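## Task

Remove the mug from the centre drawer of the slim cabinet with three drawers and set it on the desk. At the finish, all drawers in the room must be completely closed. The mug fails if it drops more than a few centimetres, is struck hard, or does not end upright. No cabinet may have been shifted noticeably, and the robot must be upright, not fallen or leaning. Nothing counts as done if it only stays that way because the robot is holding it.

## Robot and tools

Robot: a Hello Robot Stretch 3 with one arm. It has a two-wheel base 0.33 m long and 0.34 m wide, a lift moving up and down a mast, and a telescoping arm that reaches out to the robot's right side. The gripper can only move forward or back by driving the base, which cannot go sideways. Turning in place pivots about a point midway between the wheels, 0.05 m behind the front edge. With the arm pulled in and the wrist folded, turning sweeps a circle of 0.28 m radius; an unfolded, level wrist reaches past it. Loose objects may occasionally get a brief push from outside.

Frames: the base frame has its origin on the floor between the drive wheels, x forward, y left, z up. The odometry frame is the base frame as it was when the scene began. hand_pose is reported in the base frame, located where closed fingertips meet; with all wrist joints at zero its x axis points up, y back along the arm toward the mast, z toward the rear. Fingertips are round pads 0.04 m wide.

execute_actions(actions, cameras): actions is a list holding one action or nothing (empty returns state and images only). An action may contain base, joints, or both, plus optional contact_limits; its motions start together. base takes exactly one key, both relative offsets from where the base currently is: translate_m (metres, -1 to 1, positive forward) or rotate_rad (radians, -3.2 to 3.2, positive counter-clockwise seen from above). joints is one object of absolute targets by name: lift_m 0 to 1.1 (arm height), arm_m 0 to 0.52 (extension), wrist_yaw_rad -1.345 to 4.42 (0 along the arm, positive toward the front, 3.0 folded over the base), wrist_pitch_rad -1.57 to 0.451 (0 level, negative tips fingers down), wrist_roll_rad -2.911 to 2.911 (0 fingers side by side), gripper_m -0.089 to 0.179 (larger is wider; actual fingertip gap is 0.007 m less when nearly closed and 0.025 m less fully open, zero below 0.007), head_pan_rad -3.953 to 1.73 (0 forward, positive left, -1.57 toward the arm), head_tilt_rad -1.53 to 0.419 (negative down). Done tolerances: 0.004 for lift, arm and gripper; 0.02 for yaw, roll and head; 0.05 for pitch. A joint left out may keep pushing toward an earlier target without the status showing it. Unknown keys or out-of-range values reject the whole call and nothing moves. cameras lists head_camera, nav_camera, wrist_camera or all; omitted or null means all, [] means none.

contact_limits: only arm_m, a motor_effort percentage from 1 to 100. The arm stops (contact_stop) once its effort reaches that level (negative when retracting); low values are gentle but too low stops immediately. It also caps holding force until the next action.

wait(seconds): 0 to 10 s with no new command; returns state and images. zoom_image(camera, region): region [x0, y0, x1, y1] in pixels of that camera's latest full image, at most 504 by 504. finished_scene(scene): give the current scene number; it is irreversible, reports success, and loads the next task.

Result lines: base_status and joint_status say how each motion of the last accepted action ended: done (for the base, wheels turned the commanded amount even if slipping), off_target (stopped short and may still push), contact_stop, time_out or torque_fault (old target dropped; holds where it stopped unless slack or off). on_its_own covers uncommanded parts; "held at" is a target, not a position; an effort outside its rest range suggests pushing or carrying. joint_positions lists readings. motor_effort is percent of maximum, positive toward larger values, with the peak of the last action in brackets; readings carry fixed offsets and noise. Positive wheel effort pushes forward. lidar_m: 12 distances from the base origin, 30 degree sectors starting straight ahead and going counter-clockwise (4th left, 7th behind, 10th right), plane 0.17 m above the floor, range 0.15 to 12 m, "-" for nothing; it misses glass, thin legs and table tops, and the robot's own parts can hide sectors 5, 6, 9, 10. wrist_depth_mm (45 to 1000) and head_depth_mm (280 to 4000, sideways image) are 7x7 grids of median depth from the top left. base_odometry counts wheel turns; heading -3.142 to 3.142, positive left. turned_by_wheels and turned_by_imu give turning since the last result. base_tilt gives forward and right lean in degrees, with a fixed error up to about 4. pictures names cameras in image order. Camera calibrations (K, distortion, T_world_to_cam in the base frame) are given per camera and updated when they change; expect small errors, larger for the wrist camera.

Gripper: close to a value below the object's width to grasp (lower squeezes harder); open to at least 0.02 above the contact value to release. Neither readings nor done confirm a grasp. To squeeze again, send a new value.

Speed: full base speed (0.30 m/s, 1.9 rad/s) only when stowed: lift_m under 0.30, arm_m under 0.03, wrist_yaw_rad over 2.54; otherwise 0.10 m/s and 0.63 rad/s.

Safety: fold or unfold the wrist only with lift_m between 0.32 and 0.95, wrist_pitch_rad -0.4 and roll near 0; once folded the lift can go down to 0.25. With yaw below -0.4 keep pitch at -0.5 or lower. Arm and lift stop and go slack on firm contact; a slack lift may sink under load or keep pressing. Base, wrist and head never stop on contact; wrist servos overloaded for seconds switch off for 10 s. Pushing on something solid with the gripper higher than about 0.45 m, pushing again after a contact_stop, or driving while the gripper is engaged on something fixed can tip the robot; snagging while reversing is worst. If tilt appears, reverse the last move in small steps, free the gripper, and lower lift_m to about 0.2. Avoid drops, slams, hard hits and torque faults; close drawers gently and leave objects resting on their own before finishing.

Each tool is called by a JSON object that holds its "api" and its "payload", one argument or row to a line.

## Session

{"api": "execute_actions", "payload": {
  "actions": []
}}

Scene clock: 0.00 s.
base_odometry: x=+0.000 y=+0.000 heading=+0.000 (m, m, rad; odometry frame)
turned_by_wheels: +0.000 (rad since the last result)
turned_by_imu: +0.000 (rad since the last result)
base_tilt: forward=-1.6 right=-1.5 (deg)
lidar_m: 1.77 1.70 1.78 2.14 1.51 1.55 2.96 2.65 2.38 1.75 1.21 1.26
head_depth_mm: 2037 2166 2186 2187 2168 2184 2174 / 2025 2094 2064 2064 2083 2073 2059 / 1950 1969 1963 1971 1958 1952 1917 / 1858 1868 1857 1849 1846 1847 1840 / 1784 1763 1747 1752 1759 1749 1733 / 1698 1683 1692 1684 1686 1676 1679 / 1617 1614 1617 1609 1602 1597 1597
base_status: not commanded
joint_positions: lift_m=+0.575 arm_m=+0.003 wrist_yaw_rad=+3.000 wrist_pitch_rad=-0.457 wrist_roll_rad=-0.020 gripper_m=+0.037 head_pan_rad=-0.004 head_tilt_rad=+0.011
joint_status: not commanded
motor_effort: left_wheel=-1 right_wheel=+0 lift_m=+18 arm_m=+0 wrist_yaw_rad=+0 wrist_pitch_rad=+4 wrist_roll_rad=+0 gripper_m=+0 head_pan_rad=+1 head_tilt_rad=+2 (%)
hand_pose: x=+0.0098 y=+0.0693 z=+0.5788 quat_wxyz=(+0.208, +0.691, +0.113, +0.683) (m; base frame)
wrist_depth_mm: - - - - - - - / - - - - - - - / - - - - - - - / - - - - - - - / 920 949 - 930 963 971 943 / 773 776 - 789 801 790 829 / 667 710 679 688 699 712 702
pictures: head_camera (sideways: a quarter turn clockwise sets it upright), nav_camera (sideways: a quarter turn counterclockwise sets it upright), wrist_camera
camera_calibration (this result's frames):
head_camera: T_world_to_cam=[[0.0125107, 0.0608635, -0.998068, 1.31622], [-0.00423881, 0.99814, 0.0608148, -0.0767236], [0.999913, 0.00346979, 0.0127454, -0.0701938], [0, 0, 0, 1]] pos_world=[0.0533957, -0.00328521, 1.31924]
nav_camera: T_world_to_cam=[[-0.0591025, -0.0450506, 0.997235, -1.25053], [-0.0427486, -0.997951, -0.0476165, 0.116387], [0.997336, -0.0454447, 0.0570555, -0.119007], [0, 0, 0, 1]] pos_world=[0.0497559, 0.0544031, 1.2594]
wrist_camera: T_world_to_cam=[[0.992161, -0.120802, 0.031977, -0.0259495], [-0.0483473, -0.607047, -0.793194, 0.533133], [0.115231, 0.78543, -0.60813, 0.457537], [0, 0, 0, 1]] pos_world=[-0.00120067, -0.038861, 0.701949]
Images, in order (width x height): head_camera 896x504, nav_camera 672x504, wrist_camera 644x364.

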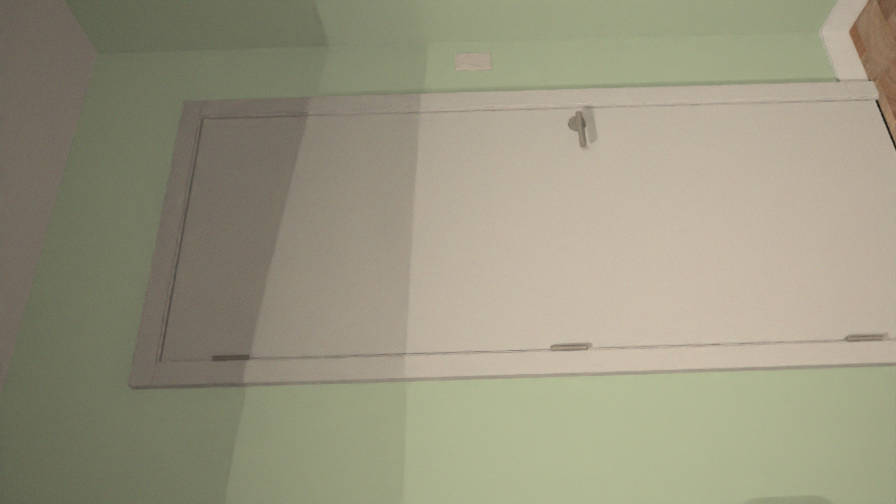

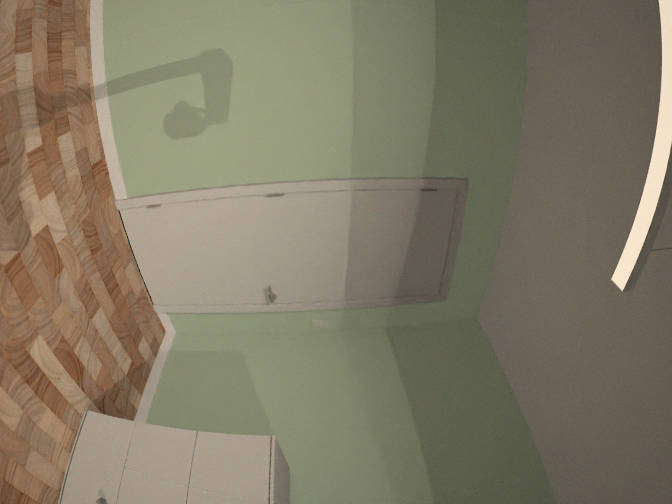

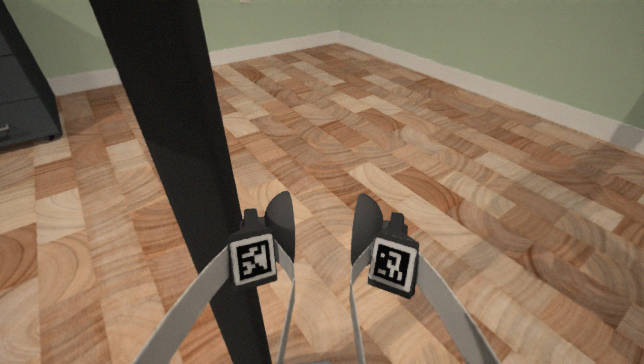

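{"api": "execute_actions", "payload": {
  "actions": [
    {"joints": {"lift_m": 0.28, "wrist_pitch_rad": -0.4, "head_pan_rad": -1.3, "head_tilt_rad": -0.5}}
  ],
  "cameras": ["head_camera", "nav_camera"]
}}

{"api": "execute_actions", "payload": {
  "actions": [
    {"base": {"rotate_rad": 2.25}, "joints": {"head_pan_rad": 0.0, "head_tilt_rad": -0.6}}
  ],
  "cameras": ["head_camera", "nav_camera"]
}}

Scene clock: 4.77 s.
base_odometry: x=+0.000 y=+0.000 heading=+0.000 (m, m, rad; odometry frame)
turned_by_wheels: +0.000 (rad since the last result)
turned_by_imu: -0.001 (rad since the last result)
base_tilt: forward=-1.5 right=-1.7 (deg)
lidar_m: 1.77 1.71 1.78 2.14 1.52 1.55 2.96 2.66 2.39 1.75 1.21 1.26
head_depth_mm: 1567 1690 1870 2074 1958 1575 1311 / 1526 1664 1824 2009 1954 1581 1317 / 1496 1626 1769 1956 1976 1581 1329 / 1468 1578 1685 1396 1549 1598 1327 / 1436 1498 1198 1313 1461 1554 1332 / 1410 1482 1169 1276 1417 1518 1339 / 1381 1449 1142 1250 1372 1501 1348
base_status: not commanded
joint_positions: lift_m=+0.280 arm_m=+0.003 wrist_yaw_rad=+3.000 wrist_pitch_rad=-0.421 wrist_roll_rad=-0.020 gripper_m=+0.037 head_pan_rad=-1.293 head_tilt_rad=-0.493
joint_status: all done
motor_effort: left_wheel=-1(1) right_wheel=+0(1) lift_m=+13(15) arm_m=+0(0) wrist_yaw_rad=+0(0) wrist_pitch_rad=+6(6) wrist_roll_rad=+0(0) gripper_m=+0(1) head_pan_rad=-4(42) head_tilt_rad=-2(21) (%)
hand_pose: x=+0.0105 y=+0.0741 z=+0.2924 quat_wxyz=(+0.196, +0.693, +0.100, +0.686) (m; base frame)
wrist_depth_mm: - - - - - - - / - - - - - - - / 863 875 890 894 895 893 935 / 675 685 688 700 710 721 714 / 561 552 - 562 563 562 579 / 465 504 - - 457 486 484 / - - - - 411 417 418
pictures: head_camera (sideways: a quarter turn clockwise sets it upright), nav_camera (sideways: a quarter turn counterclockwise sets it upright)
camera_calibration (this result's frames):
head_camera: T_world_to_cam=[[-0.070751, 0.46997, -0.879842, 1.16218], [0.966018, 0.252115, 0.0569874, -0.0776199], [0.248604, -0.845911, -0.471837, 0.565108], [0, 0, 0, 1]] pos_world=[0.0167196, -0.0485901, 1.2936]
nav_camera: T_world_to_cam=[[0.0744835, -0.426013, 0.901646, -1.12626], [-0.975533, -0.218676, -0.0227337, 0.0896588], [0.206853, -0.877892, -0.431877, 0.522226], [0, 0, 0, 1]] pos_world=[0.0633291, -0.00173886, 1.24307]
Images, in order (width x height): head_camera 896x504, nav_camera 672x504.

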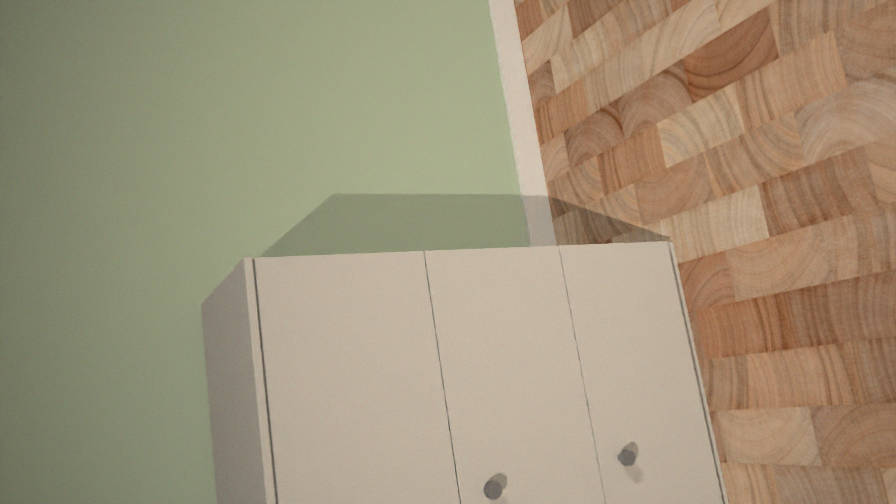

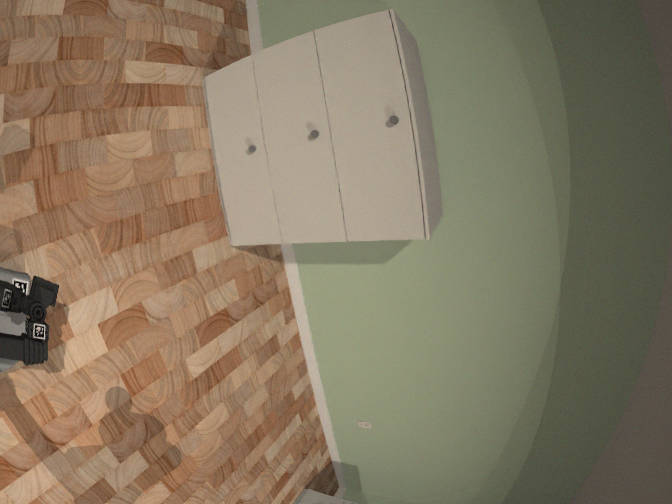

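Scene clock: 7.40 s.
base_odometry: x=+0.000 y=+0.000 heading=+2.250 (m, m, rad; odometry frame)
turned_by_wheels: +2.250 (rad since the last result)
turned_by_imu: +2.247 (rad since the last result)
base_tilt: forward=-1.6 right=-1.7 (deg)
lidar_m: 1.52 2.25 2.65 2.49 2.12 1.23 1.21 1.31 1.72 1.71 1.86 2.09
head_depth_mm: 1711 1878 2092 2189 1755 1448 1234 / 1732 1902 2112 2213 1752 1458 1240 / 1749 1929 2123 2222 1762 1452 1244 / 1778 1961 1925 1814 1774 1473 1258 / 1793 1971 1836 1794 1796 1477 1260 / 1818 2006 2149 1911 1798 1480 1263 / 1839 2047 2271 2286 1797 1491 1266
base_status: done
joint_positions: lift_m=+0.280 arm_m=+0.003 wrist_yaw_rad=+3.000 wrist_pitch_rad=-0.421 wrist_roll_rad=-0.020 gripper_m=+0.037 head_pan_rad=-0.007 head_tilt_rad=-0.593
joint_status: all done
motor_effort: left_wheel=-2(5) right_wheel=+1(10) lift_m=+14(14) arm_m=+0(0) wrist_yaw_rad=-1(0) wrist_pitch_rad=+6(6) wrist_roll_rad=+0(0) gripper_m=+0(0) head_pan_rad=+4(45) head_tilt_rad=-3(12) (%)
hand_pose: x=+0.0105 y=+0.0741 z=+0.2924 quat_wxyz=(+0.196, +0.693, +0.100, +0.686) (m; base frame)
wrist_depth_mm: - - - - - - - / - - - - - - - / 872 866 873 898 932 920 926 / 676 697 687 687 709 697 712 / 548 561 - 563 566 572 584 / 458 498 - - 462 481 489 / - - - - 415 416 423
pictures: head_camera (sideways: a quarter turn clockwise sets it upright), nav_camera (sideways: a quarter turn counterclockwise sets it upright)
camera_calibration (this result's frames):
head_camera: T_world_to_cam=[[-0.555909, 0.0648141, -0.828712, 1.09846], [0.0351566, 0.997897, 0.0544627, -0.0686475], [0.830499, 0.00114157, -0.557019, 0.672389], [0, 0, 0, 1]] pos_world=[0.0546415, -0.00346045, 1.28858]
nav_camera: T_world_to_cam=[[0.517142, -0.048892, 0.854502, -1.06747], [-0.0663509, -0.997653, -0.0169273, 0.0765509], [0.853324, -0.0479432, -0.519172, 0.631869], [0, 0, 0, 1]] pos_world=[0.0179259, 0.0544741, 1.2415]
Images, in order (width x height): head_camera 896x504, nav_camera 672x504.

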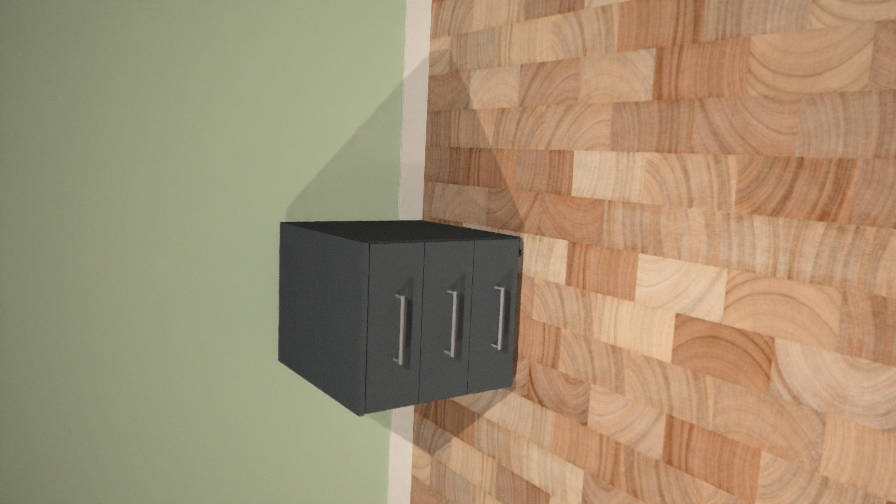

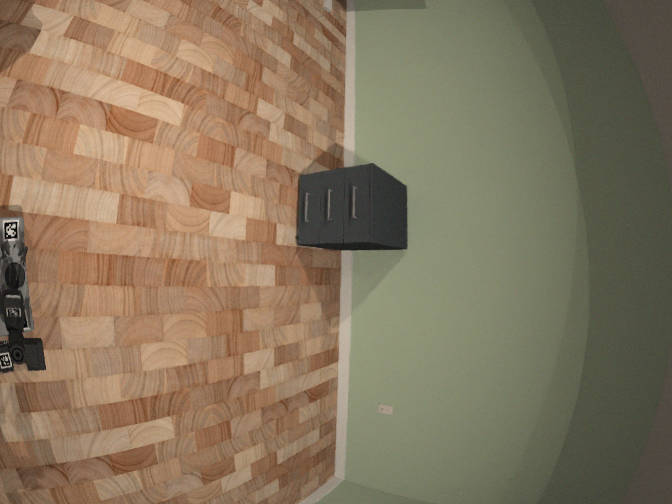

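{"api": "zoom_image", "payload": {
  "camera": "head_camera",
  "region": [260, 200, 540, 430]
}}

Region (260, 200, 540, 430) of head_camera's 896x504 image, scaled by 1.800, with more detail than that image has; it fills the top 414 rows of this view, and the rest is white.

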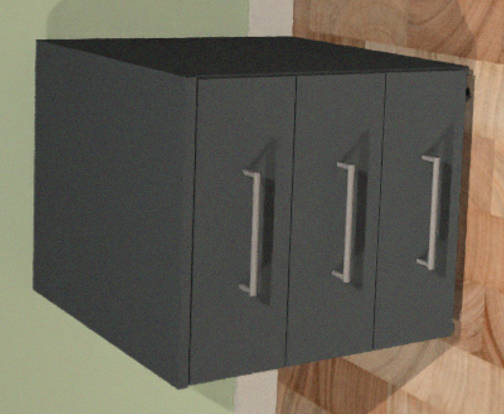

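{"api": "execute_actions", "payload": {
  "actions": [
    {"base": {"rotate_rad": 0.467}, "joints": {"head_pan_rad": 0.75, "head_tilt_rad": -0.25}}
  ],
  "cameras": ["head_camera", "nav_camera"]
}}

{"api": "execute_actions", "payload": {
  "actions": [
    {"base": {"translate_m": 0.808}}
  ],
  "cameras": ["head_camera"]
}}

Scene clock: 17.30 s.
base_odometry: x=+0.000 y=+0.000 heading=+2.717 (m, m, rad; odometry frame)
turned_by_wheels: +0.467 (rad since the last result)
turned_by_imu: +0.466 (rad since the last result)
base_tilt: forward=-1.6 right=-1.6 (deg)
lidar_m: 1.59 2.65 2.48 2.23 1.24 1.21 1.28 1.74 1.70 1.81 2.11 1.51
head_depth_mm: 2890 3029 3139 3358 2814 2017 1598 / 2843 2960 3061 3233 2832 2039 1601 / 2755 2877 3001 3171 2870 2047 1612 / 2743 2845 2934 3132 2786 2086 1627 / 2654 2793 2899 3039 2915 2091 1626 / 2604 2716 2844 2995 2901 2101 1632 / 2561 2656 2808 2910 2947 2121 1634
base_status: done
joint_positions: lift_m=+0.280 arm_m=+0.003 wrist_yaw_rad=+3.000 wrist_pitch_rad=-0.421 wrist_roll_rad=-0.020 gripper_m=+0.037 head_pan_rad=+0.743 head_tilt_rad=-0.260
joint_status: all done
motor_effort: left_wheel=-2(8) right_wheel=+2(7) lift_m=+14(13) arm_m=+0(0) wrist_yaw_rad=+0(0) wrist_pitch_rad=+6(6) wrist_roll_rad=+0(0) gripper_m=+0(0) head_pan_rad=+4(46) head_tilt_rad=+3(20) (%)
hand_pose: x=+0.0105 y=+0.0741 z=+0.2924 quat_wxyz=(+0.196, +0.693, +0.100, +0.686) (m; base frame)
wrist_depth_mm: - - - - - - - / - - - - - - - / 894 865 891 941 902 932 912 / 684 697 688 697 691 690 716 / 563 552 - 552 569 573 575 / 464 499 - - 462 480 490 / - - - - 413 418 420
pictures: head_camera (sideways: a quarter turn clockwise sets it upright), nav_camera (sideways: a quarter turn counterclockwise sets it upright)
camera_calibration (this result's frames):
head_camera: T_world_to_cam=[[-0.229048, -0.127663, -0.965007, 1.2743], [-0.668662, 0.741088, 0.0606695, -0.0724599], [0.70741, 0.65916, -0.255108, 0.280263], [0, 0, 0, 1]] pos_world=[0.045165, 0.0316422, 1.30561]
nav_camera: T_world_to_cam=[[0.185194, 0.108634, 0.976679, -1.22491], [0.637898, -0.769308, -0.0353865, 0.0962983], [0.747523, 0.629574, -0.211769, 0.232469], [0, 0, 0, 1]] pos_world=[-0.00835847, 0.0607941, 1.24898]
Images, in order (width x height): head_camera 896x504, nav_camera 672x504.

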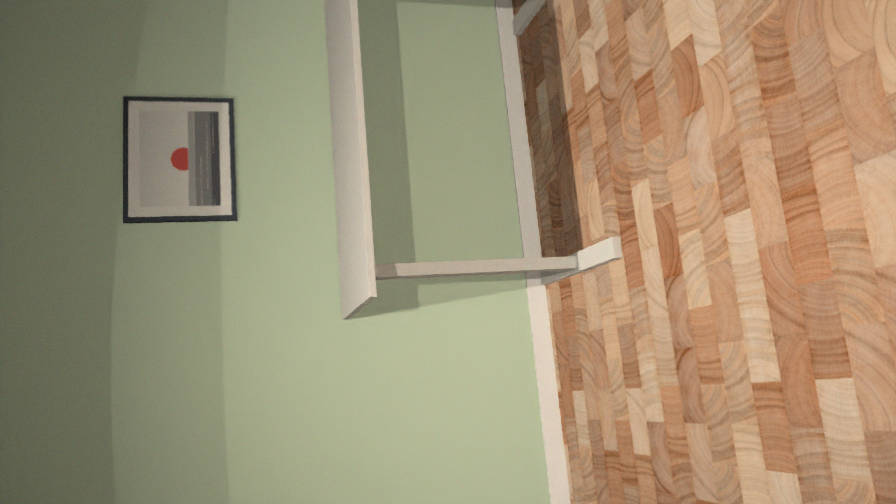

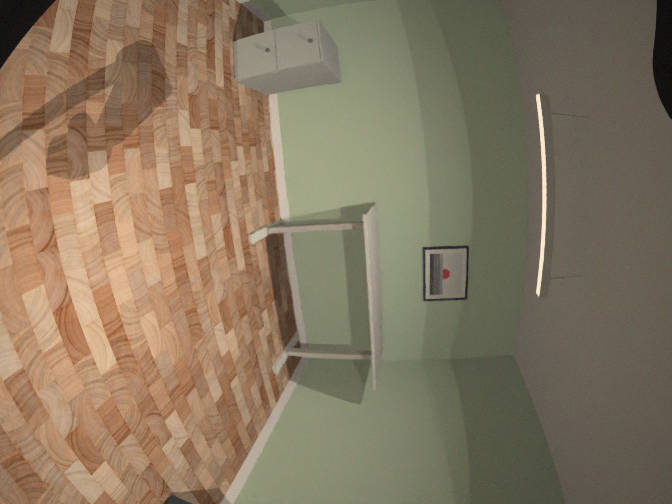

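Scene clock: 21.70 s.
base_odometry: x=-0.736 y=+0.333 heading=+2.717 (m, m, rad; odometry frame)
turned_by_wheels: +0.000 (rad since the last result)
turned_by_imu: -0.001 (rad since the last result)
base_tilt: forward=-1.6 right=-1.5 (deg)
lidar_m: 1.49 2.18 2.16 2.41 2.40 1.88 2.00 2.20 2.17 1.86 0.85 0.83
head_depth_mm: 2420 2522 2604 2734 2639 2030 1603 / 2411 2510 2605 2734 2696 2045 1605 / 2366 2455 2551 2714 2783 2083 1606 / 2311 2407 2511 2650 2721 2076 1617 / 2261 2355 2466 2606 2664 2118 1622 / 2222 2311 2416 2561 2643 2088 1629 / 2187 2260 2372 2457 2601 2109 1639
base_status: done
joint_positions: lift_m=+0.280 arm_m=+0.003 wrist_yaw_rad=+3.000 wrist_pitch_rad=-0.420 wrist_roll_rad=-0.020 gripper_m=+0.037 head_pan_rad=+0.743 head_tilt_rad=-0.260
joint_status: not commanded
motor_effort: left_wheel=-2(4) right_wheel=+2(8) lift_m=+13(14) arm_m=-1(0) wrist_yaw_rad=+0(1) wrist_pitch_rad=+6(6) wrist_roll_rad=+0(0) gripper_m=+0(1) head_pan_rad=+3(4) head_tilt_rad=+3(4) (%)
hand_pose: x=+0.0105 y=+0.0741 z=+0.2925 quat_wxyz=(+0.196, +0.693, +0.100, +0.686) (m; base frame)
wrist_depth_mm: - - - - - - - / - - - - - - - / 864 857 886 890 919 957 938 / 681 685 693 685 685 689 713 / 549 553 - 562 560 572 580 / 478 513 - - 466 480 481 / - - - - 416 414 420
pictures: head_camera (sideways: a quarter turn clockwise sets it upright)
camera_calibration (this result's frames):
head_camera: T_world_to_cam=[[-0.228819, -0.127547, -0.965077, 1.27439], [-0.668876, 0.740894, 0.0606719, -0.0724618], [0.707282, 0.659399, -0.254844, 0.27992], [0, 0, 0, 1]] pos_world=[0.0451557, 0.0316521, 1.30562]
Images, in order (width x height): head_camera 896x504.

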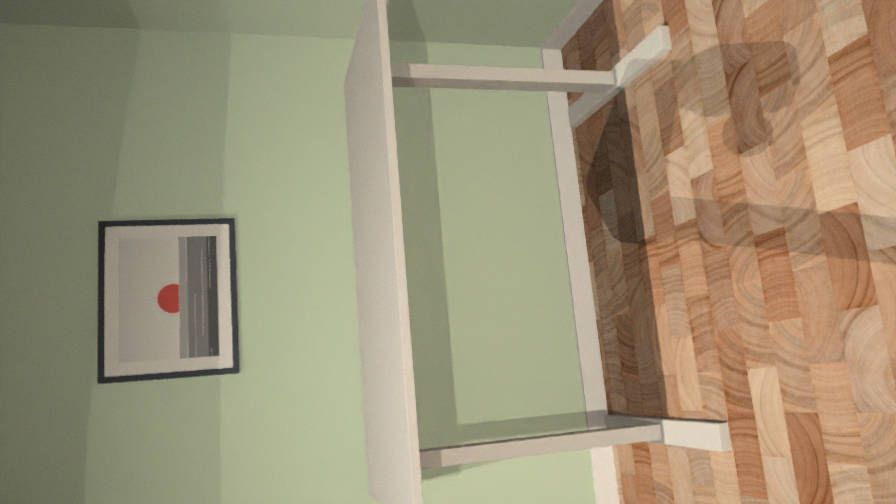

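{"api": "execute_actions", "payload": {
  "actions": [
    {"base": {"rotate_rad": 0.968}, "joints": {"head_pan_rad": -1.57, "head_tilt_rad": -0.85, "lift_m": 0.335}}
  ],
  "cameras": []
}}

{"api": "execute_actions", "payload": {
  "actions": [
    {"joints": {"wrist_yaw_rad": 0.0}}
  ],
  "cameras": ["head_camera", "wrist_camera"]
}}

Scene clock: 26.27 s.
base_odometry: x=-0.736 y=+0.333 heading=-2.598 (m, m, rad; odometry frame)
turned_by_wheels: +0.968 (rad since the last result)
turned_by_imu: +0.969 (rad since the last result)
base_tilt: forward=-1.5 right=-1.7 (deg)
lidar_m: 2.16 2.41 2.45 1.89 1.94 2.25 2.16 2.01 0.87 0.83 1.45 1.98
head_depth_mm: 1266 1444 1693 1662 1435 1260 1126 / 1258 1418 1212 1231 1413 1266 1148 / 1254 1390 1184 1199 1408 1276 1155 / 1261 1390 1191 1195 1406 1278 1153 / 1258 1419 1232 1266 1429 1280 1141 / 1257 1447 1697 1693 1463 1288 1145 / 1258 1444 1699 1707 1470 1294 1146
base_status: done
joint_positions: lift_m=+0.335 arm_m=+0.003 wrist_yaw_rad=+3.000 wrist_pitch_rad=-0.420 wrist_roll_rad=-0.020 gripper_m=+0.037 head_pan_rad=-1.563 head_tilt_rad=-0.839
joint_status: all done
motor_effort: left_wheel=-2(7) right_wheel=+2(7) lift_m=+23(23) arm_m=+0(1) wrist_yaw_rad=+0(0) wrist_pitch_rad=+6(6) wrist_roll_rad=+0(0) gripper_m=+0(0) head_pan_rad=-4(47) head_tilt_rad=-4(26) (%)
hand_pose: x=+0.0105 y=+0.0741 z=+0.3469 quat_wxyz=(+0.195, +0.693, +0.100, +0.686) (m; base frame)
wrist_depth_mm: - - - - - - - / - - - - - - - / 986 - - - - - - / 763 774 779 790 791 812 805 / 610 626 - 636 645 649 670 / 526 523 - 554 525 542 555 / 454 - - - 474 468 479
pictures: none
No camera images: the call's "cameras" was empty. Leave "cameras" out to get every camera's image.

Scene clock: 28.77 s.
base_odometry: x=-0.736 y=+0.333 heading=-2.598 (m, m, rad; odometry frame)
turned_by_wheels: +0.000 (rad since the last result)
turned_by_imu: -0.001 (rad since the last result)
base_tilt: forward=-1.6 right=-1.7 (deg)
lidar_m: 2.17 2.41 2.45 1.89 1.95 2.25 2.16 2.01 0.87 0.83 1.46 1.99
head_depth_mm: 1259 1449 1698 1657 1433 1262 1131 / 1259 1416 1216 1238 1415 1264 1147 / 1265 1392 1189 1193 1404 1277 1158 / 1257 1386 1197 1190 1401 1278 1139 / 1259 1417 1231 1229 1432 1282 1143 / 1263 1448 1691 1700 1460 1285 1142 / 1263 1439 1691 1706 1466 1289 1154
base_status: not commanded
joint_positions: lift_m=+0.335 arm_m=+0.003 wrist_yaw_rad=+0.003 wrist_pitch_rad=-0.420 wrist_roll_rad=-0.020 gripper_m=+0.037 head_pan_rad=-1.563 head_tilt_rad=-0.839
joint_status: all done
motor_effort: left_wheel=-1(2) right_wheel=+2(1) lift_m=+23(23) arm_m=+0(0) wrist_yaw_rad=-3(4) wrist_pitch_rad=+6(6) wrist_roll_rad=+0(0) gripper_m=+0(0) head_pan_rad=-4(4) head_tilt_rad=-3(3) (%)
hand_pose: x=-0.0209 y=-0.3719 z=+0.3469 quat_wxyz=(+0.699, +0.150, -0.684, -0.145) (m; base frame)
wrist_depth_mm: - - 550 529 534 - - / - - 623 591 577 - - / - - 697 649 669 - - / 799 782 754 734 775 814 807 / 636 632 634 638 646 646 666 / 530 539 529 543 527 541 545 / 456 465 467 471 474 472 475
pictures: head_camera (sideways: a quarter turn clockwise sets it upright), wrist_camera
camera_calibration (this result's frames):
head_camera: T_world_to_cam=[[0.0549869, 0.74234, -0.667763, 0.884959], [0.998411, -0.0326291, 0.0459409, -0.0634128], [0.0123152, -0.669228, -0.742955, 0.919239], [0, 0, 0, 1]] pos_world=[0.00333023, -0.0438291, 1.27681]
wrist_camera: T_world_to_cam=[[-0.999212, -0.0224338, 0.0327337, -0.0466829], [-0.0396786, 0.577598, -0.815357, 0.528295], [-0.000615352, -0.816013, -0.578033, 0.0581555], [0, 0, 0, 1]] pos_world=[-0.0256484, -0.258734, 0.465893]
Images, in order (width x height): head_camera 896x504, wrist_camera 644x364.

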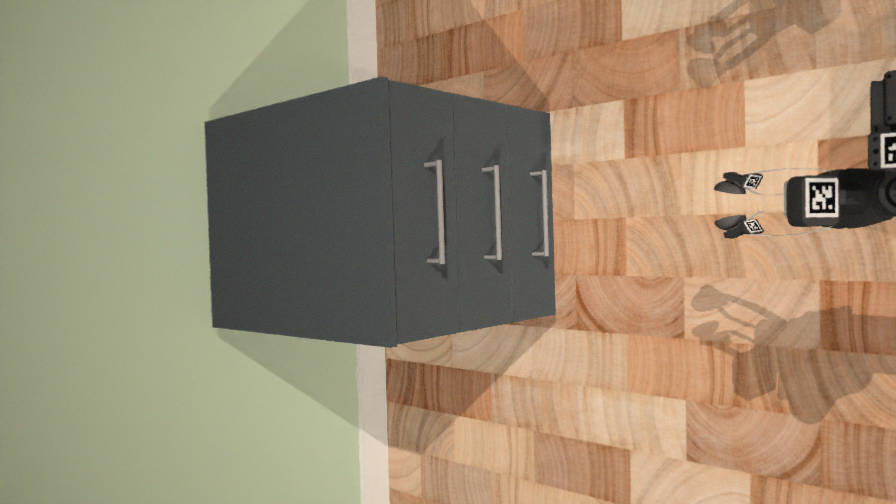

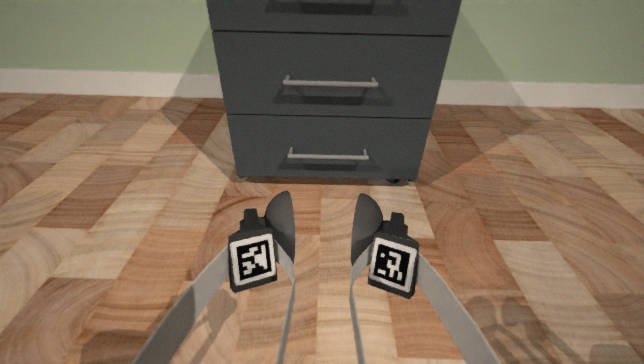

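{"api": "execute_actions", "payload": {
  "actions": [
    {"joints": {"lift_m": 0.17, "wrist_pitch_rad": 0.0, "wrist_roll_rad": 1.57, "gripper_m": 0.06, "arm_m": 0.33}}
  ],
  "cameras": ["head_camera", "wrist_camera"]
}}

Scene clock: 33.47 s.
base_odometry: x=-0.736 y=+0.333 heading=-2.598 (m, m, rad; odometry frame)
turned_by_wheels: +0.000 (rad since the last result)
turned_by_imu: -0.001 (rad since the last result)
base_tilt: forward=-1.6 right=-1.7 (deg)
lidar_m: 2.17 2.41 2.45 1.89 1.94 2.25 2.16 2.01 0.87 0.84 1.46 1.98
head_depth_mm: 1263 1446 1705 1664 1440 1260 1128 / 1255 1421 1214 1236 1414 1266 1140 / 1267 1390 1188 1196 1410 1233 1126 / 1260 1386 1194 1197 1423 1279 1140 / 1254 1416 1233 1230 1438 1284 1143 / 1253 1452 1698 1703 1470 1285 1150 / 1259 1444 1698 1704 1474 1288 1146
base_status: not commanded
joint_positions: lift_m=+0.170 arm_m=+0.330 wrist_yaw_rad=+0.002 wrist_pitch_rad=-0.023 wrist_roll_rad=+1.570 gripper_m=+0.060 head_pan_rad=-1.563 head_tilt_rad=-0.839
joint_status: all done
motor_effort: left_wheel=-2(2) right_wheel=+2(2) lift_m=+14(21) arm_m=+3(2) wrist_yaw_rad=-3(3) wrist_pitch_rad=+7(8) wrist_roll_rad=+0(2) gripper_m=+0(78) head_pan_rad=-4(4) head_tilt_rad=-4(4) (%)
hand_pose: x=-0.0209 y=-0.7303 z=+0.2788 quat_wxyz=(+0.001, +0.001, -1.000, -0.012) (m; base frame)
wrist_depth_mm: 242 245 247 247 248 250 254 / 251 252 255 257 257 259 262 / 258 259 261 261 268 267 271 / 269 271 271 271 276 276 282 / 280 280 277 282 283 286 291 / 922 287 293 292 295 294 299 / 967 296 301 306 303 311 307
pictures: head_camera (sideways: a quarter turn clockwise sets it upright), wrist_camera
camera_calibration (this result's frames):
head_camera: T_world_to_cam=[[0.0550656, 0.742335, -0.667763, 0.884958], [0.998408, -0.032735, 0.0459409, -0.0634127], [0.0122442, -0.669229, -0.742955, 0.91924], [0, 0, 0, 1]] pos_world=[0.00332558, -0.0438288, 1.27681]
wrist_camera: T_world_to_cam=[[-0.0190061, 0.0189104, -0.999641, 0.285978], [0.980418, 0.196362, -0.014926, 0.199514], [0.196009, -0.980349, -0.0222722, -0.544498], [0, 0, 0, 1]] pos_world=[-0.0834448, -0.578383, 0.276726]
Images, in order (width x height): head_camera 896x504, wrist_camera 644x364.

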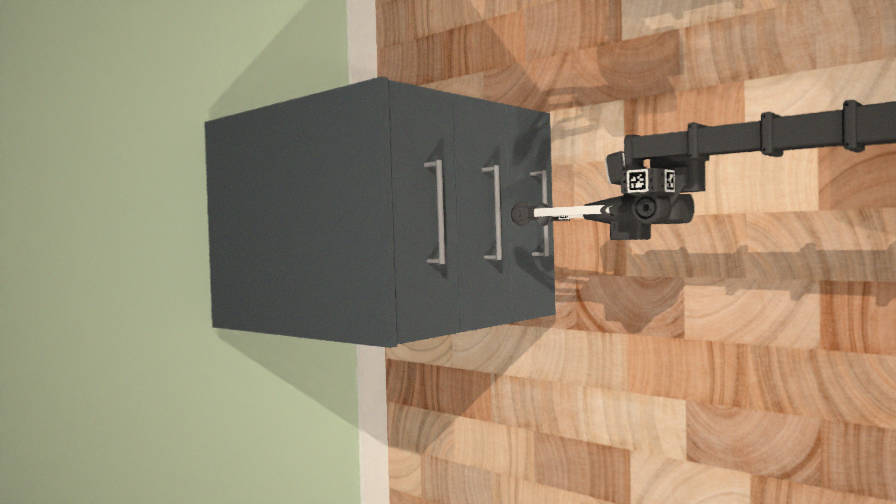

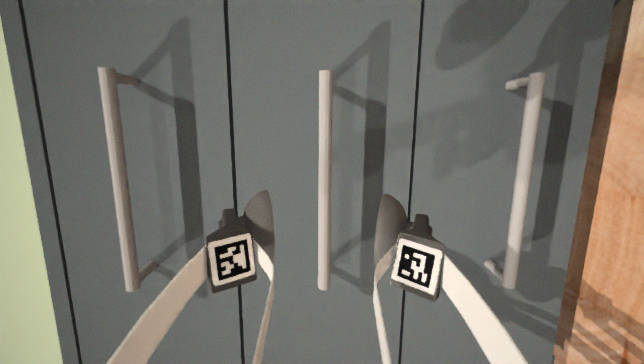

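{"api": "execute_actions", "payload": {
  "actions": [
    {"joints": {"lift_m": 0.167, "arm_m": 0.42, "gripper_m": 0.05}, "contact_limits": {"arm_m": 8}}
  ],
  "cameras": ["wrist_camera"]
}}

Scene clock: 36.37 s.
base_odometry: x=-0.736 y=+0.333 heading=-2.598 (m, m, rad; odometry frame)
turned_by_wheels: +0.000 (rad since the last result)
turned_by_imu: -0.001 (rad since the last result)
base_tilt: forward=-1.7 right=-1.5 (deg)
lidar_m: 2.17 2.40 2.45 1.89 1.94 2.24 2.17 2.00 0.87 0.83 1.45 1.98
head_depth_mm: 1261 1450 1699 1663 1429 1268 1127 / 1268 1416 1207 1238 1416 1268 1144 / 1260 1393 1187 1195 1400 1269 1134 / 1256 1392 1195 1195 1399 1277 1139 / 1259 1419 1234 1230 1431 1281 1141 / 1261 1446 1697 1703 1462 1291 1147 / 1262 1452 1700 1711 1469 1294 1147
base_status: not commanded
joint_positions: lift_m=+0.167 arm_m=+0.419 wrist_yaw_rad=+0.001 wrist_pitch_rad=-0.022 wrist_roll_rad=+1.570 gripper_m=+0.050 head_pan_rad=-1.563 head_tilt_rad=-0.839
joint_status: all done
motor_effort: left_wheel=-2(2) right_wheel=+2(1) lift_m=+14(14) arm_m=+7(8) wrist_yaw_rad=-2(2) wrist_pitch_rad=+6(7) wrist_roll_rad=+0(0) gripper_m=+0(47) head_pan_rad=-3(4) head_tilt_rad=-4(4) (%)
contact_limits: arm_m 8 (drawing in: default 23, maximum 38; extending or still: default 32, maximum 52)
hand_pose: x=-0.0210 y=-0.8200 z=+0.2762 quat_wxyz=(+0.001, +0.001, -1.000, -0.011) (m; base frame)
wrist_depth_mm: 160 163 162 163 165 166 167 / 166 166 166 167 170 172 172 / 169 172 173 173 176 176 178 / 175 178 179 178 181 183 183 / 181 184 184 185 187 189 189 / 188 189 193 191 197 195 195 / 193 197 198 198 203 204 202
pictures: wrist_camera
camera_calibration (this result's frames):
wrist_camera: T_world_to_cam=[[-0.018998, 0.0173909, -0.999668, 0.283829], [0.980454, 0.196157, -0.0152204, 0.217061], [0.195827, -0.980418, -0.0207775, -0.633021], [0, 0, 0, 1]] pos_world=[-0.083464, -0.668139, 0.273886]
Images, in order (width x height): wrist_camera 644x364.

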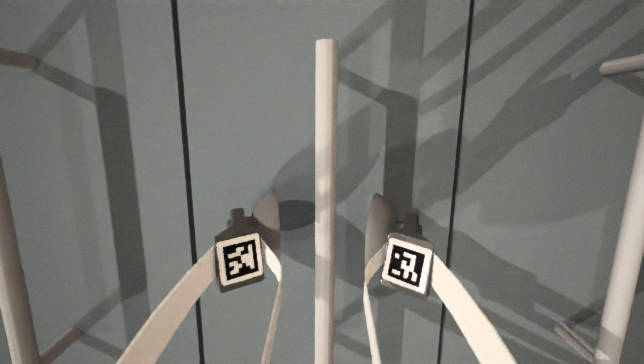

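{"api": "execute_actions", "payload": {
  "actions": [
    {"joints": {"gripper_m": -0.07, "arm_m": 0.415}}
  ],
  "cameras": ["wrist_camera"]
}}

{"api": "execute_actions", "payload": {
  "actions": [
    {"joints": {"arm_m": 0.10}, "contact_limits": {"arm_m": 15}}
  ],
  "cameras": ["head_camera", "wrist_camera"]
}}

Scene clock: 38.87 s.
base_odometry: x=-0.736 y=+0.333 heading=-2.598 (m, m, rad; odometry frame)
turned_by_wheels: +0.000 (rad since the last result)
turned_by_imu: -0.001 (rad since the last result)
base_tilt: forward=-1.7 right=-1.6 (deg)
lidar_m: 2.16 2.40 2.45 1.89 1.95 2.25 2.16 2.01 0.87 0.83 1.46 1.98
head_depth_mm: 1263 1451 1690 1659 1427 1264 1128 / 1261 1418 1213 1231 1416 1266 1146 / 1263 1389 1185 1193 1409 1275 1136 / 1256 1388 1194 1189 1402 1276 1141 / 1261 1425 1237 1227 1434 1281 1141 / 1266 1445 1688 1693 1465 1281 1143 / 1257 1441 1702 1714 1470 1294 1147
base_status: not commanded
joint_positions: lift_m=+0.167 arm_m=+0.415 wrist_yaw_rad=+0.001 wrist_pitch_rad=-0.020 wrist_roll_rad=+1.570 gripper_m=-0.069 head_pan_rad=-1.563 head_tilt_rad=-0.839
joint_status: all done
motor_effort: left_wheel=-2(2) right_wheel=+1(2) lift_m=+14(13) arm_m=-3(7) wrist_yaw_rad=-1(2) wrist_pitch_rad=+6(6) wrist_roll_rad=+0(0) gripper_m=-25(100) head_pan_rad=-5(4) head_tilt_rad=-4(4) (%)
hand_pose: x=-0.0210 y=-0.8160 z=+0.2765 quat_wxyz=(+0.001, +0.001, -1.000, -0.011) (m; base frame)
wrist_depth_mm: 165 165 165 166 167 169 171 / 170 170 170 170 171 175 176 / 174 177 177 175 179 179 180 / 181 181 183 181 183 186 186 / 187 188 189 - 192 193 193 / 194 194 195 196 197 200 198 / 199 201 202 203 205 208 206
pictures: wrist_camera
camera_calibration (this result's frames):
wrist_camera: T_world_to_cam=[[-0.0190104, 0.0160951, -0.99969, 0.283035], [0.980458, 0.196117, -0.0154872, 0.216312], [0.195807, -0.980448, -0.0195088, -0.629387], [0, 0, 0, 1]] pos_world=[-0.0834662, -0.664059, 0.274018]
Images, in order (width x height): wrist_camera 644x364.

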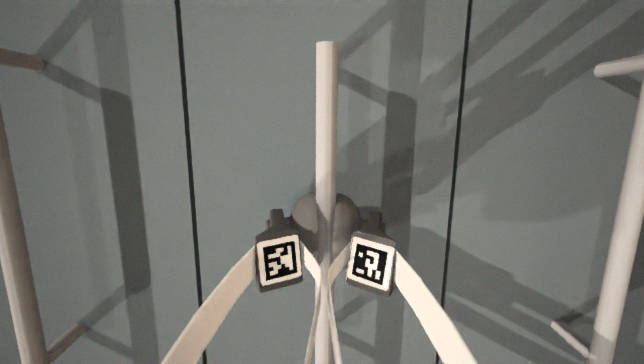

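Scene clock: 42.40 s.
base_odometry: x=-0.736 y=+0.333 heading=-2.599 (m, m, rad; odometry frame)
turned_by_wheels: +0.000 (rad since the last result)
turned_by_imu: -0.001 (rad since the last result)
base_tilt: forward=-1.6 right=-1.7 (deg)
lidar_m: 2.17 2.41 2.44 1.89 1.94 2.25 2.16 2.01 0.87 0.83 1.45 1.98
head_depth_mm: 1262 1450 1701 1662 1440 1263 1126 / 1260 1420 1209 1282 1184 1251 1145 / 1267 1390 1183 1197 1179 1226 - / 1263 1384 1191 1195 1200 1237 1140 / 1263 1418 1239 1256 1379 1258 1141 / 1258 1445 1702 1703 1468 1288 1151 / 1261 1441 1690 1710 1470 1290 1145
base_status: not commanded
joint_positions: lift_m=+0.167 arm_m=+0.100 wrist_yaw_rad=-0.012 wrist_pitch_rad=-0.023 wrist_roll_rad=+1.570 gripper_m=-0.054 head_pan_rad=-1.563 head_tilt_rad=-0.839
joint_status: all done
on_its_own: gripper_m is held at -0.055, not at your -0.070, by its stall guard, which is not easing now; wrist_yaw_rad is at rest, and its effort (+16) is outside its rest range (-12 to +12)
motor_effort: left_wheel=-3(3) right_wheel=+7(6) lift_m=+13(14) arm_m=-4(7) wrist_yaw_rad=+16(17) wrist_pitch_rad=+7(7) wrist_roll_rad=+0(0) gripper_m=-21(26) head_pan_rad=-4(4) head_tilt_rad=-4(3) (%)
contact_limits: arm_m 15 (drawing in: default 23, maximum 38; extending or still: default 32, maximum 52)
hand_pose: x=-0.0245 y=-0.5009 z=+0.2757 quat_wxyz=(+0.001, -0.006, -1.000, -0.012) (m; base frame)
wrist_depth_mm: - 991 165 166 168 450 306 / - - 171 171 173 450 307 / - - 176 176 178 450 305 / - - 182 181 184 451 306 / - - 188 - 190 443 305 / - - 194 197 198 452 306 / - - 200 200 203 447 301
pictures: head_camera (sideways: a quarter turn clockwise sets it upright), wrist_camera
camera_calibration (this result's frames):
head_camera: T_world_to_cam=[[0.0550657, 0.742334, -0.667763, 0.884958], [0.998408, -0.0327352, 0.0459409, -0.0634127], [0.0122442, -0.669229, -0.742955, 0.919239], [0, 0, 0, 1]] pos_world=[0.00332558, -0.0438288, 1.27681]
wrist_camera: T_world_to_cam=[[-0.0187497, 0.0195128, -0.999634, 0.278785], [0.983073, 0.182609, -0.0148746, 0.151095], [0.182251, -0.982992, -0.0226064, -0.320533], [0, 0, 0, 1]] pos_world=[-0.0848923, -0.348113, 0.273684]
Images, in order (width x height): head_camera 896x504, wrist_camera 644x364.

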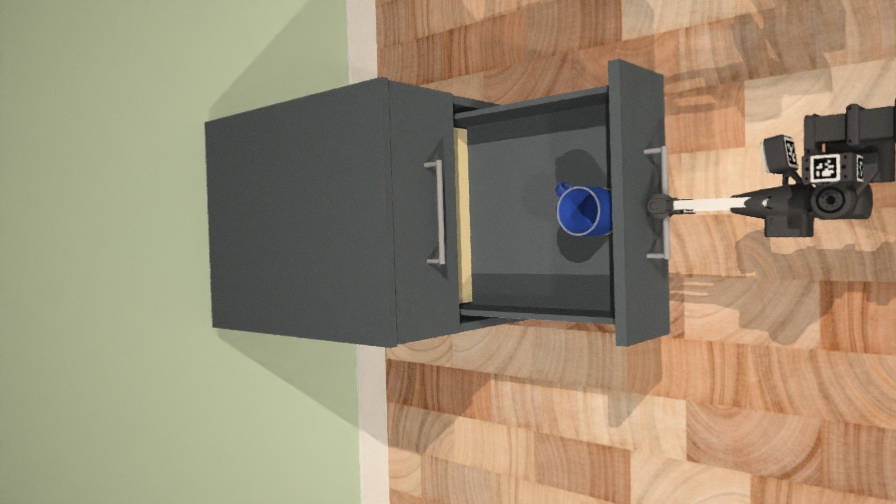

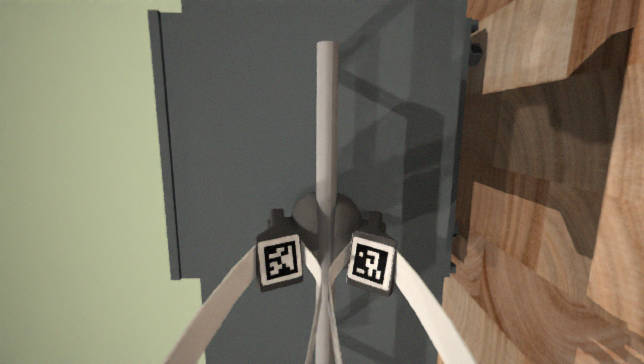

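{"api": "execute_actions", "payload": {
  "actions": [
    {"joints": {"gripper_m": 0.05}}
  ],
  "cameras": ["head_camera"]
}}

{"api": "zoom_image", "payload": {
  "camera": "head_camera",
  "region": [500, 120, 700, 300]
}}

Scene clock: 44.53 s.
base_odometry: x=-0.736 y=+0.333 heading=-2.599 (m, m, rad; odometry frame)
turned_by_wheels: +0.000 (rad since the last result)
turned_by_imu: +0.000 (rad since the last result)
base_tilt: forward=-1.6 right=-1.6 (deg)
lidar_m: 2.16 2.41 2.44 1.89 1.94 2.25 2.16 2.01 0.87 0.83 1.46 1.99
head_depth_mm: 1259 1444 1700 1671 1441 1269 1126 / 1260 1416 1206 1288 1192 1244 1146 / 1255 1387 1188 1192 1176 1252 - / 1257 1391 1195 1197 1209 1233 1131 / 1259 1422 1235 1253 1377 1256 1143 / 1262 1446 1693 1710 1464 1284 1145 / 1259 1448 1698 1707 1473 1288 1147
base_status: not commanded
joint_positions: lift_m=+0.167 arm_m=+0.100 wrist_yaw_rad=-0.003 wrist_pitch_rad=-0.024 wrist_roll_rad=+1.570 gripper_m=+0.050 head_pan_rad=-1.563 head_tilt_rad=-0.839
joint_status: all done
motor_effort: left_wheel=-3(3) right_wheel=+3(6) lift_m=+13(13) arm_m=-3(3) wrist_yaw_rad=+3(16) wrist_pitch_rad=+7(7) wrist_roll_rad=+0(0) gripper_m=+1(80) head_pan_rad=-4(4) head_tilt_rad=-3(4) (%)
hand_pose: x=-0.0221 y=-0.5008 z=+0.2756 quat_wxyz=(+0.001, -0.001, -1.000, -0.012) (m; base frame)
wrist_depth_mm: 981 985 166 166 168 452 303 / - - 171 171 173 458 304 / - - 176 177 179 452 306 / - - 183 182 185 458 304 / - - 189 189 191 451 304 / - - 197 195 201 448 304 / - - 204 201 207 420 308
pictures: head_camera (sideways: a quarter turn clockwise sets it upright)
camera_calibration (this result's frames):
head_camera: T_world_to_cam=[[0.0550659, 0.742335, -0.667763, 0.884958], [0.998408, -0.0327354, 0.0459409, -0.0634127], [0.012244, -0.669229, -0.742955, 0.91924], [0, 0, 0, 1]] pos_world=[0.00332557, -0.0438288, 1.27681]
Images, in order (width x height): head_camera 896x504.

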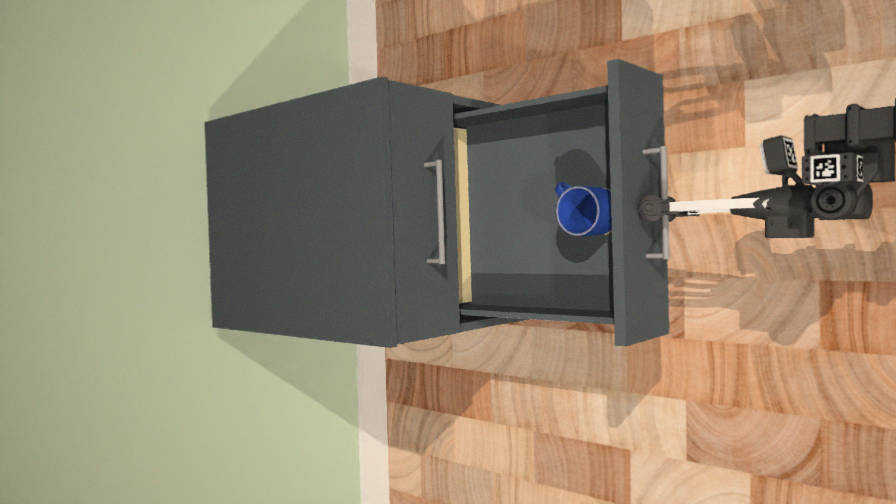

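Region (500, 120, 700, 300) of head_camera's 896x504 image, scaled by 2.520, with more detail than that image has; it fills the top 454 rows of this view, and the rest is white.

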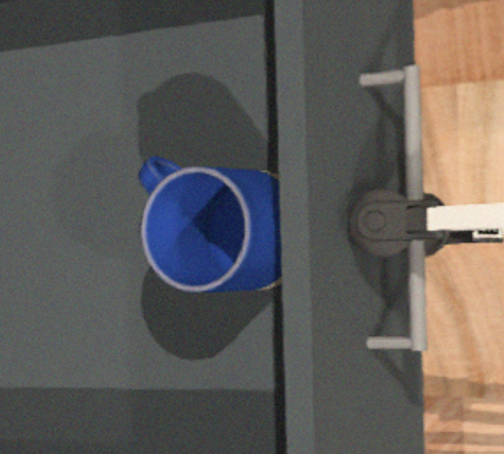

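{"api": "execute_actions", "payload": {
  "actions": [
    {"joints": {"arm_m": 0.04}}
  ],
  "cameras": []
}}

{"api": "execute_actions", "payload": {
  "actions": [
    {"joints": {"lift_m": 0.52, "wrist_pitch_rad": -1.1, "wrist_roll_rad": 0.0, "wrist_yaw_rad": 0.0, "gripper_m": 0.14}}
  ],
  "cameras": []
}}

{"api": "execute_actions", "payload": {
  "actions": [
    {"joints": {"arm_m": 0.38}}
  ],
  "cameras": ["head_camera", "wrist_camera"]
}}

Scene clock: 53.43 s.
base_odometry: x=-0.736 y=+0.333 heading=-2.599 (m, m, rad; odometry frame)
turned_by_wheels: +0.000 (rad since the last result)
turned_by_imu: -0.001 (rad since the last result)
base_tilt: forward=-1.6 right=-1.6 (deg)
lidar_m: 2.17 2.40 2.44 1.89 1.95 2.24 2.16 2.01 0.87 0.83 1.46 1.98
head_depth_mm: 1264 1448 1690 1664 1430 1267 1125 / 1264 1411 1210 1284 1188 1256 1146 / 1263 1388 1188 1196 1180 1227 1173 / 1262 1386 1195 1199 1205 1236 1141 / 1266 1425 1237 1258 1383 1256 1140 / 1265 1438 1692 1707 1464 1287 1148 / 1260 1446 1694 1708 1474 1286 1151
base_status: not commanded
joint_positions: lift_m=+0.167 arm_m=+0.040 wrist_yaw_rad=-0.002 wrist_pitch_rad=-0.024 wrist_roll_rad=+1.570 gripper_m=+0.050 head_pan_rad=-1.563 head_tilt_rad=-0.839
joint_status: all done
motor_effort: left_wheel=-2(2) right_wheel=+3(3) lift_m=+13(13) arm_m=-3(4) wrist_yaw_rad=+3(3) wrist_pitch_rad=+7(7) wrist_roll_rad=+0(0) gripper_m=+1(1) head_pan_rad=-4(4) head_tilt_rad=-4(3) (%)
hand_pose: x=-0.0219 y=-0.4409 z=+0.2756 quat_wxyz=(+0.001, -0.001, -1.000, -0.012) (m; base frame)
wrist_depth_mm: - - 223 224 227 457 305 / - - 231 229 234 453 305 / - - 242 239 242 451 308 / - - 250 242 251 455 303 / - - 581 254 624 456 305 / - - 265 266 269 448 303 / - - - 272 626 425 304
pictures: none
No camera images: the call's "cameras" was empty. Leave "cameras" out to get every camera's image.

Scene clock: 57.47 s.
base_odometry: x=-0.736 y=+0.333 heading=-2.599 (m, m, rad; odometry frame)
turned_by_wheels: +0.000 (rad since the last result)
turned_by_imu: -0.001 (rad since the last result)
base_tilt: forward=-1.5 right=-1.6 (deg)
lidar_m: 2.16 2.41 2.44 1.89 1.94 2.24 2.16 2.01 0.87 0.83 1.46 1.99
head_depth_mm: 1258 1452 1694 1659 1438 1260 1133 / 1259 1416 1214 1288 1189 1249 - / 1262 1385 1185 1194 1177 1250 - / 1260 1395 1197 1194 1209 1238 1118 / 1264 1417 1230 1257 1379 1255 1143 / 1262 1447 1697 1702 1468 1285 1145 / 1260 1444 1700 1708 1464 1291 1149
base_status: not commanded
joint_positions: lift_m=+0.520 arm_m=+0.040 wrist_yaw_rad=-0.002 wrist_pitch_rad=-1.103 wrist_roll_rad=+0.004 gripper_m=+0.140 head_pan_rad=-1.563 head_tilt_rad=-0.839
joint_status: all done
motor_effort: left_wheel=-2(2) right_wheel=+3(2) lift_m=+23(23) arm_m=-3(3) wrist_yaw_rad=+2(2) wrist_pitch_rad=+1(7) wrist_roll_rad=-3(5) gripper_m=+1(81) head_pan_rad=-4(3) head_tilt_rad=-4(4) (%)
hand_pose: x=-0.0218 y=-0.2793 z=+0.4188 quat_wxyz=(+0.601, +0.369, -0.603, -0.372) (m; base frame)
wrist_depth_mm: 713 697 366 361 362 393 681 / 668 665 662 653 648 664 658 / 639 636 628 639 628 636 632 / 611 614 614 618 609 603 594 / 582 589 584 587 574 584 579 / 573 556 555 561 562 - 561 / 534 534 546 - - 541 533
pictures: none
No camera images: the call's "cameras" was empty. Leave "cameras" out to get every camera's image.

Scene clock: 61.17 s.
base_odometry: x=-0.736 y=+0.333 heading=-2.599 (m, m, rad; odometry frame)
turned_by_wheels: +0.000 (rad since the last result)
turned_by_imu: -0.001 (rad since the last result)
base_tilt: forward=-1.6 right=-1.6 (deg)
lidar_m: 2.16 2.40 2.44 1.89 1.94 2.25 2.16 2.02 0.87 0.83 1.46 1.98
head_depth_mm: 1263 1446 1697 1664 1440 1276 1141 / 1256 1418 1220 1194 1315 1249 1127 / 1262 1390 1189 1130 1158 1229 1134 / 1258 1388 1192 1185 1185 1233 1141 / 1259 1411 1227 1254 1374 1256 1142 / 1266 1444 1686 1696 1456 1284 1145 / 1255 1449 1693 1716 1471 1296 1151
base_status: not commanded
joint_positions: lift_m=+0.520 arm_m=+0.380 wrist_yaw_rad=-0.002 wrist_pitch_rad=-1.104 wrist_roll_rad=+0.003 gripper_m=+0.140 head_pan_rad=-1.563 head_tilt_rad=-0.839
joint_status: all done
motor_effort: left_wheel=-2(3) right_wheel=+3(2) lift_m=+23(23) arm_m=+3(3) wrist_yaw_rad=+2(3) wrist_pitch_rad=+1(1) wrist_roll_rad=-2(3) gripper_m=+1(0) head_pan_rad=-4(4) head_tilt_rad=-4(4) (%)
hand_pose: x=-0.0218 y=-0.6186 z=+0.4188 quat_wxyz=(+0.601, +0.370, -0.603, -0.372) (m; base frame)
wrist_depth_mm: 708 695 429 427 429 392 696 / 681 675 414 412 419 397 660 / 632 624 397 395 396 362 615 / 622 357 385 377 375 352 609 / 580 589 364 355 364 312 596 / 564 343 349 345 346 - 562 / 537 246 238 238 237 236 532
pictures: head_camera (sideways: a quarter turn clockwise sets it upright), wrist_camera
camera_calibration (this result's frames):
head_camera: T_world_to_cam=[[0.0551762, 0.742326, -0.667763, 0.884957], [0.998403, -0.0328837, 0.0459409, -0.0634127], [0.0121446, -0.669231, -0.742955, 0.91924], [0, 0, 0, 1]] pos_world=[0.00331906, -0.0438284, 1.27681]
wrist_camera: T_world_to_cam=[[-0.999909, -0.0131897, 0.00290612, -0.0372654], [-0.0134864, 0.963458, -0.267519, 0.73912], [0.000728562, -0.267534, -0.963548, 0.399159], [0, 0, 0, 1]] pos_world=[-0.0275848, -0.605815, 0.582446]
Images, in order (width x height): head_camera 896x504, wrist_camera 644x364.

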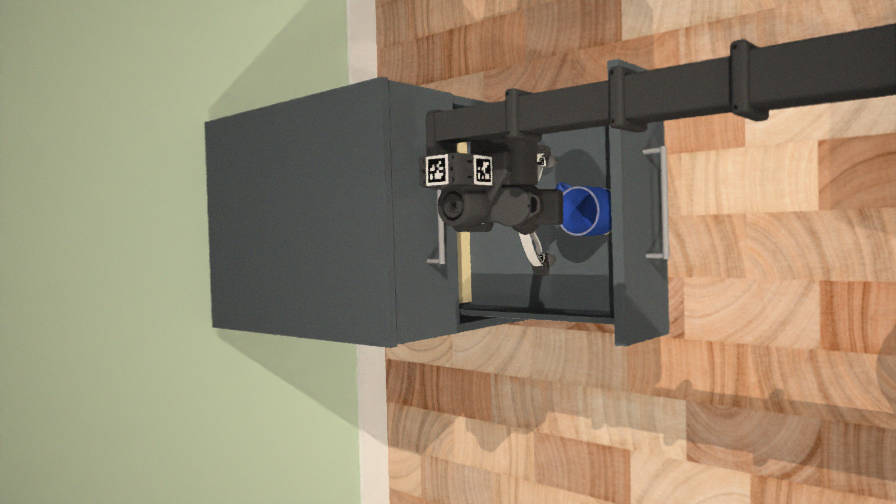

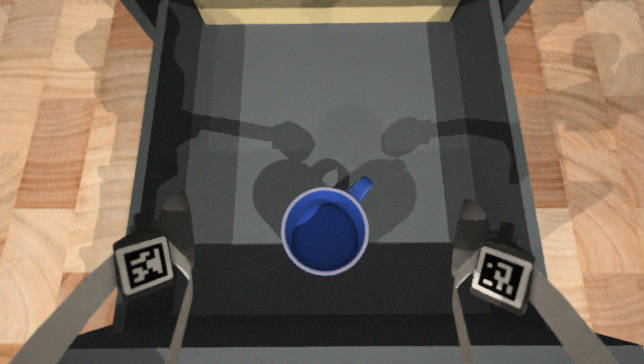

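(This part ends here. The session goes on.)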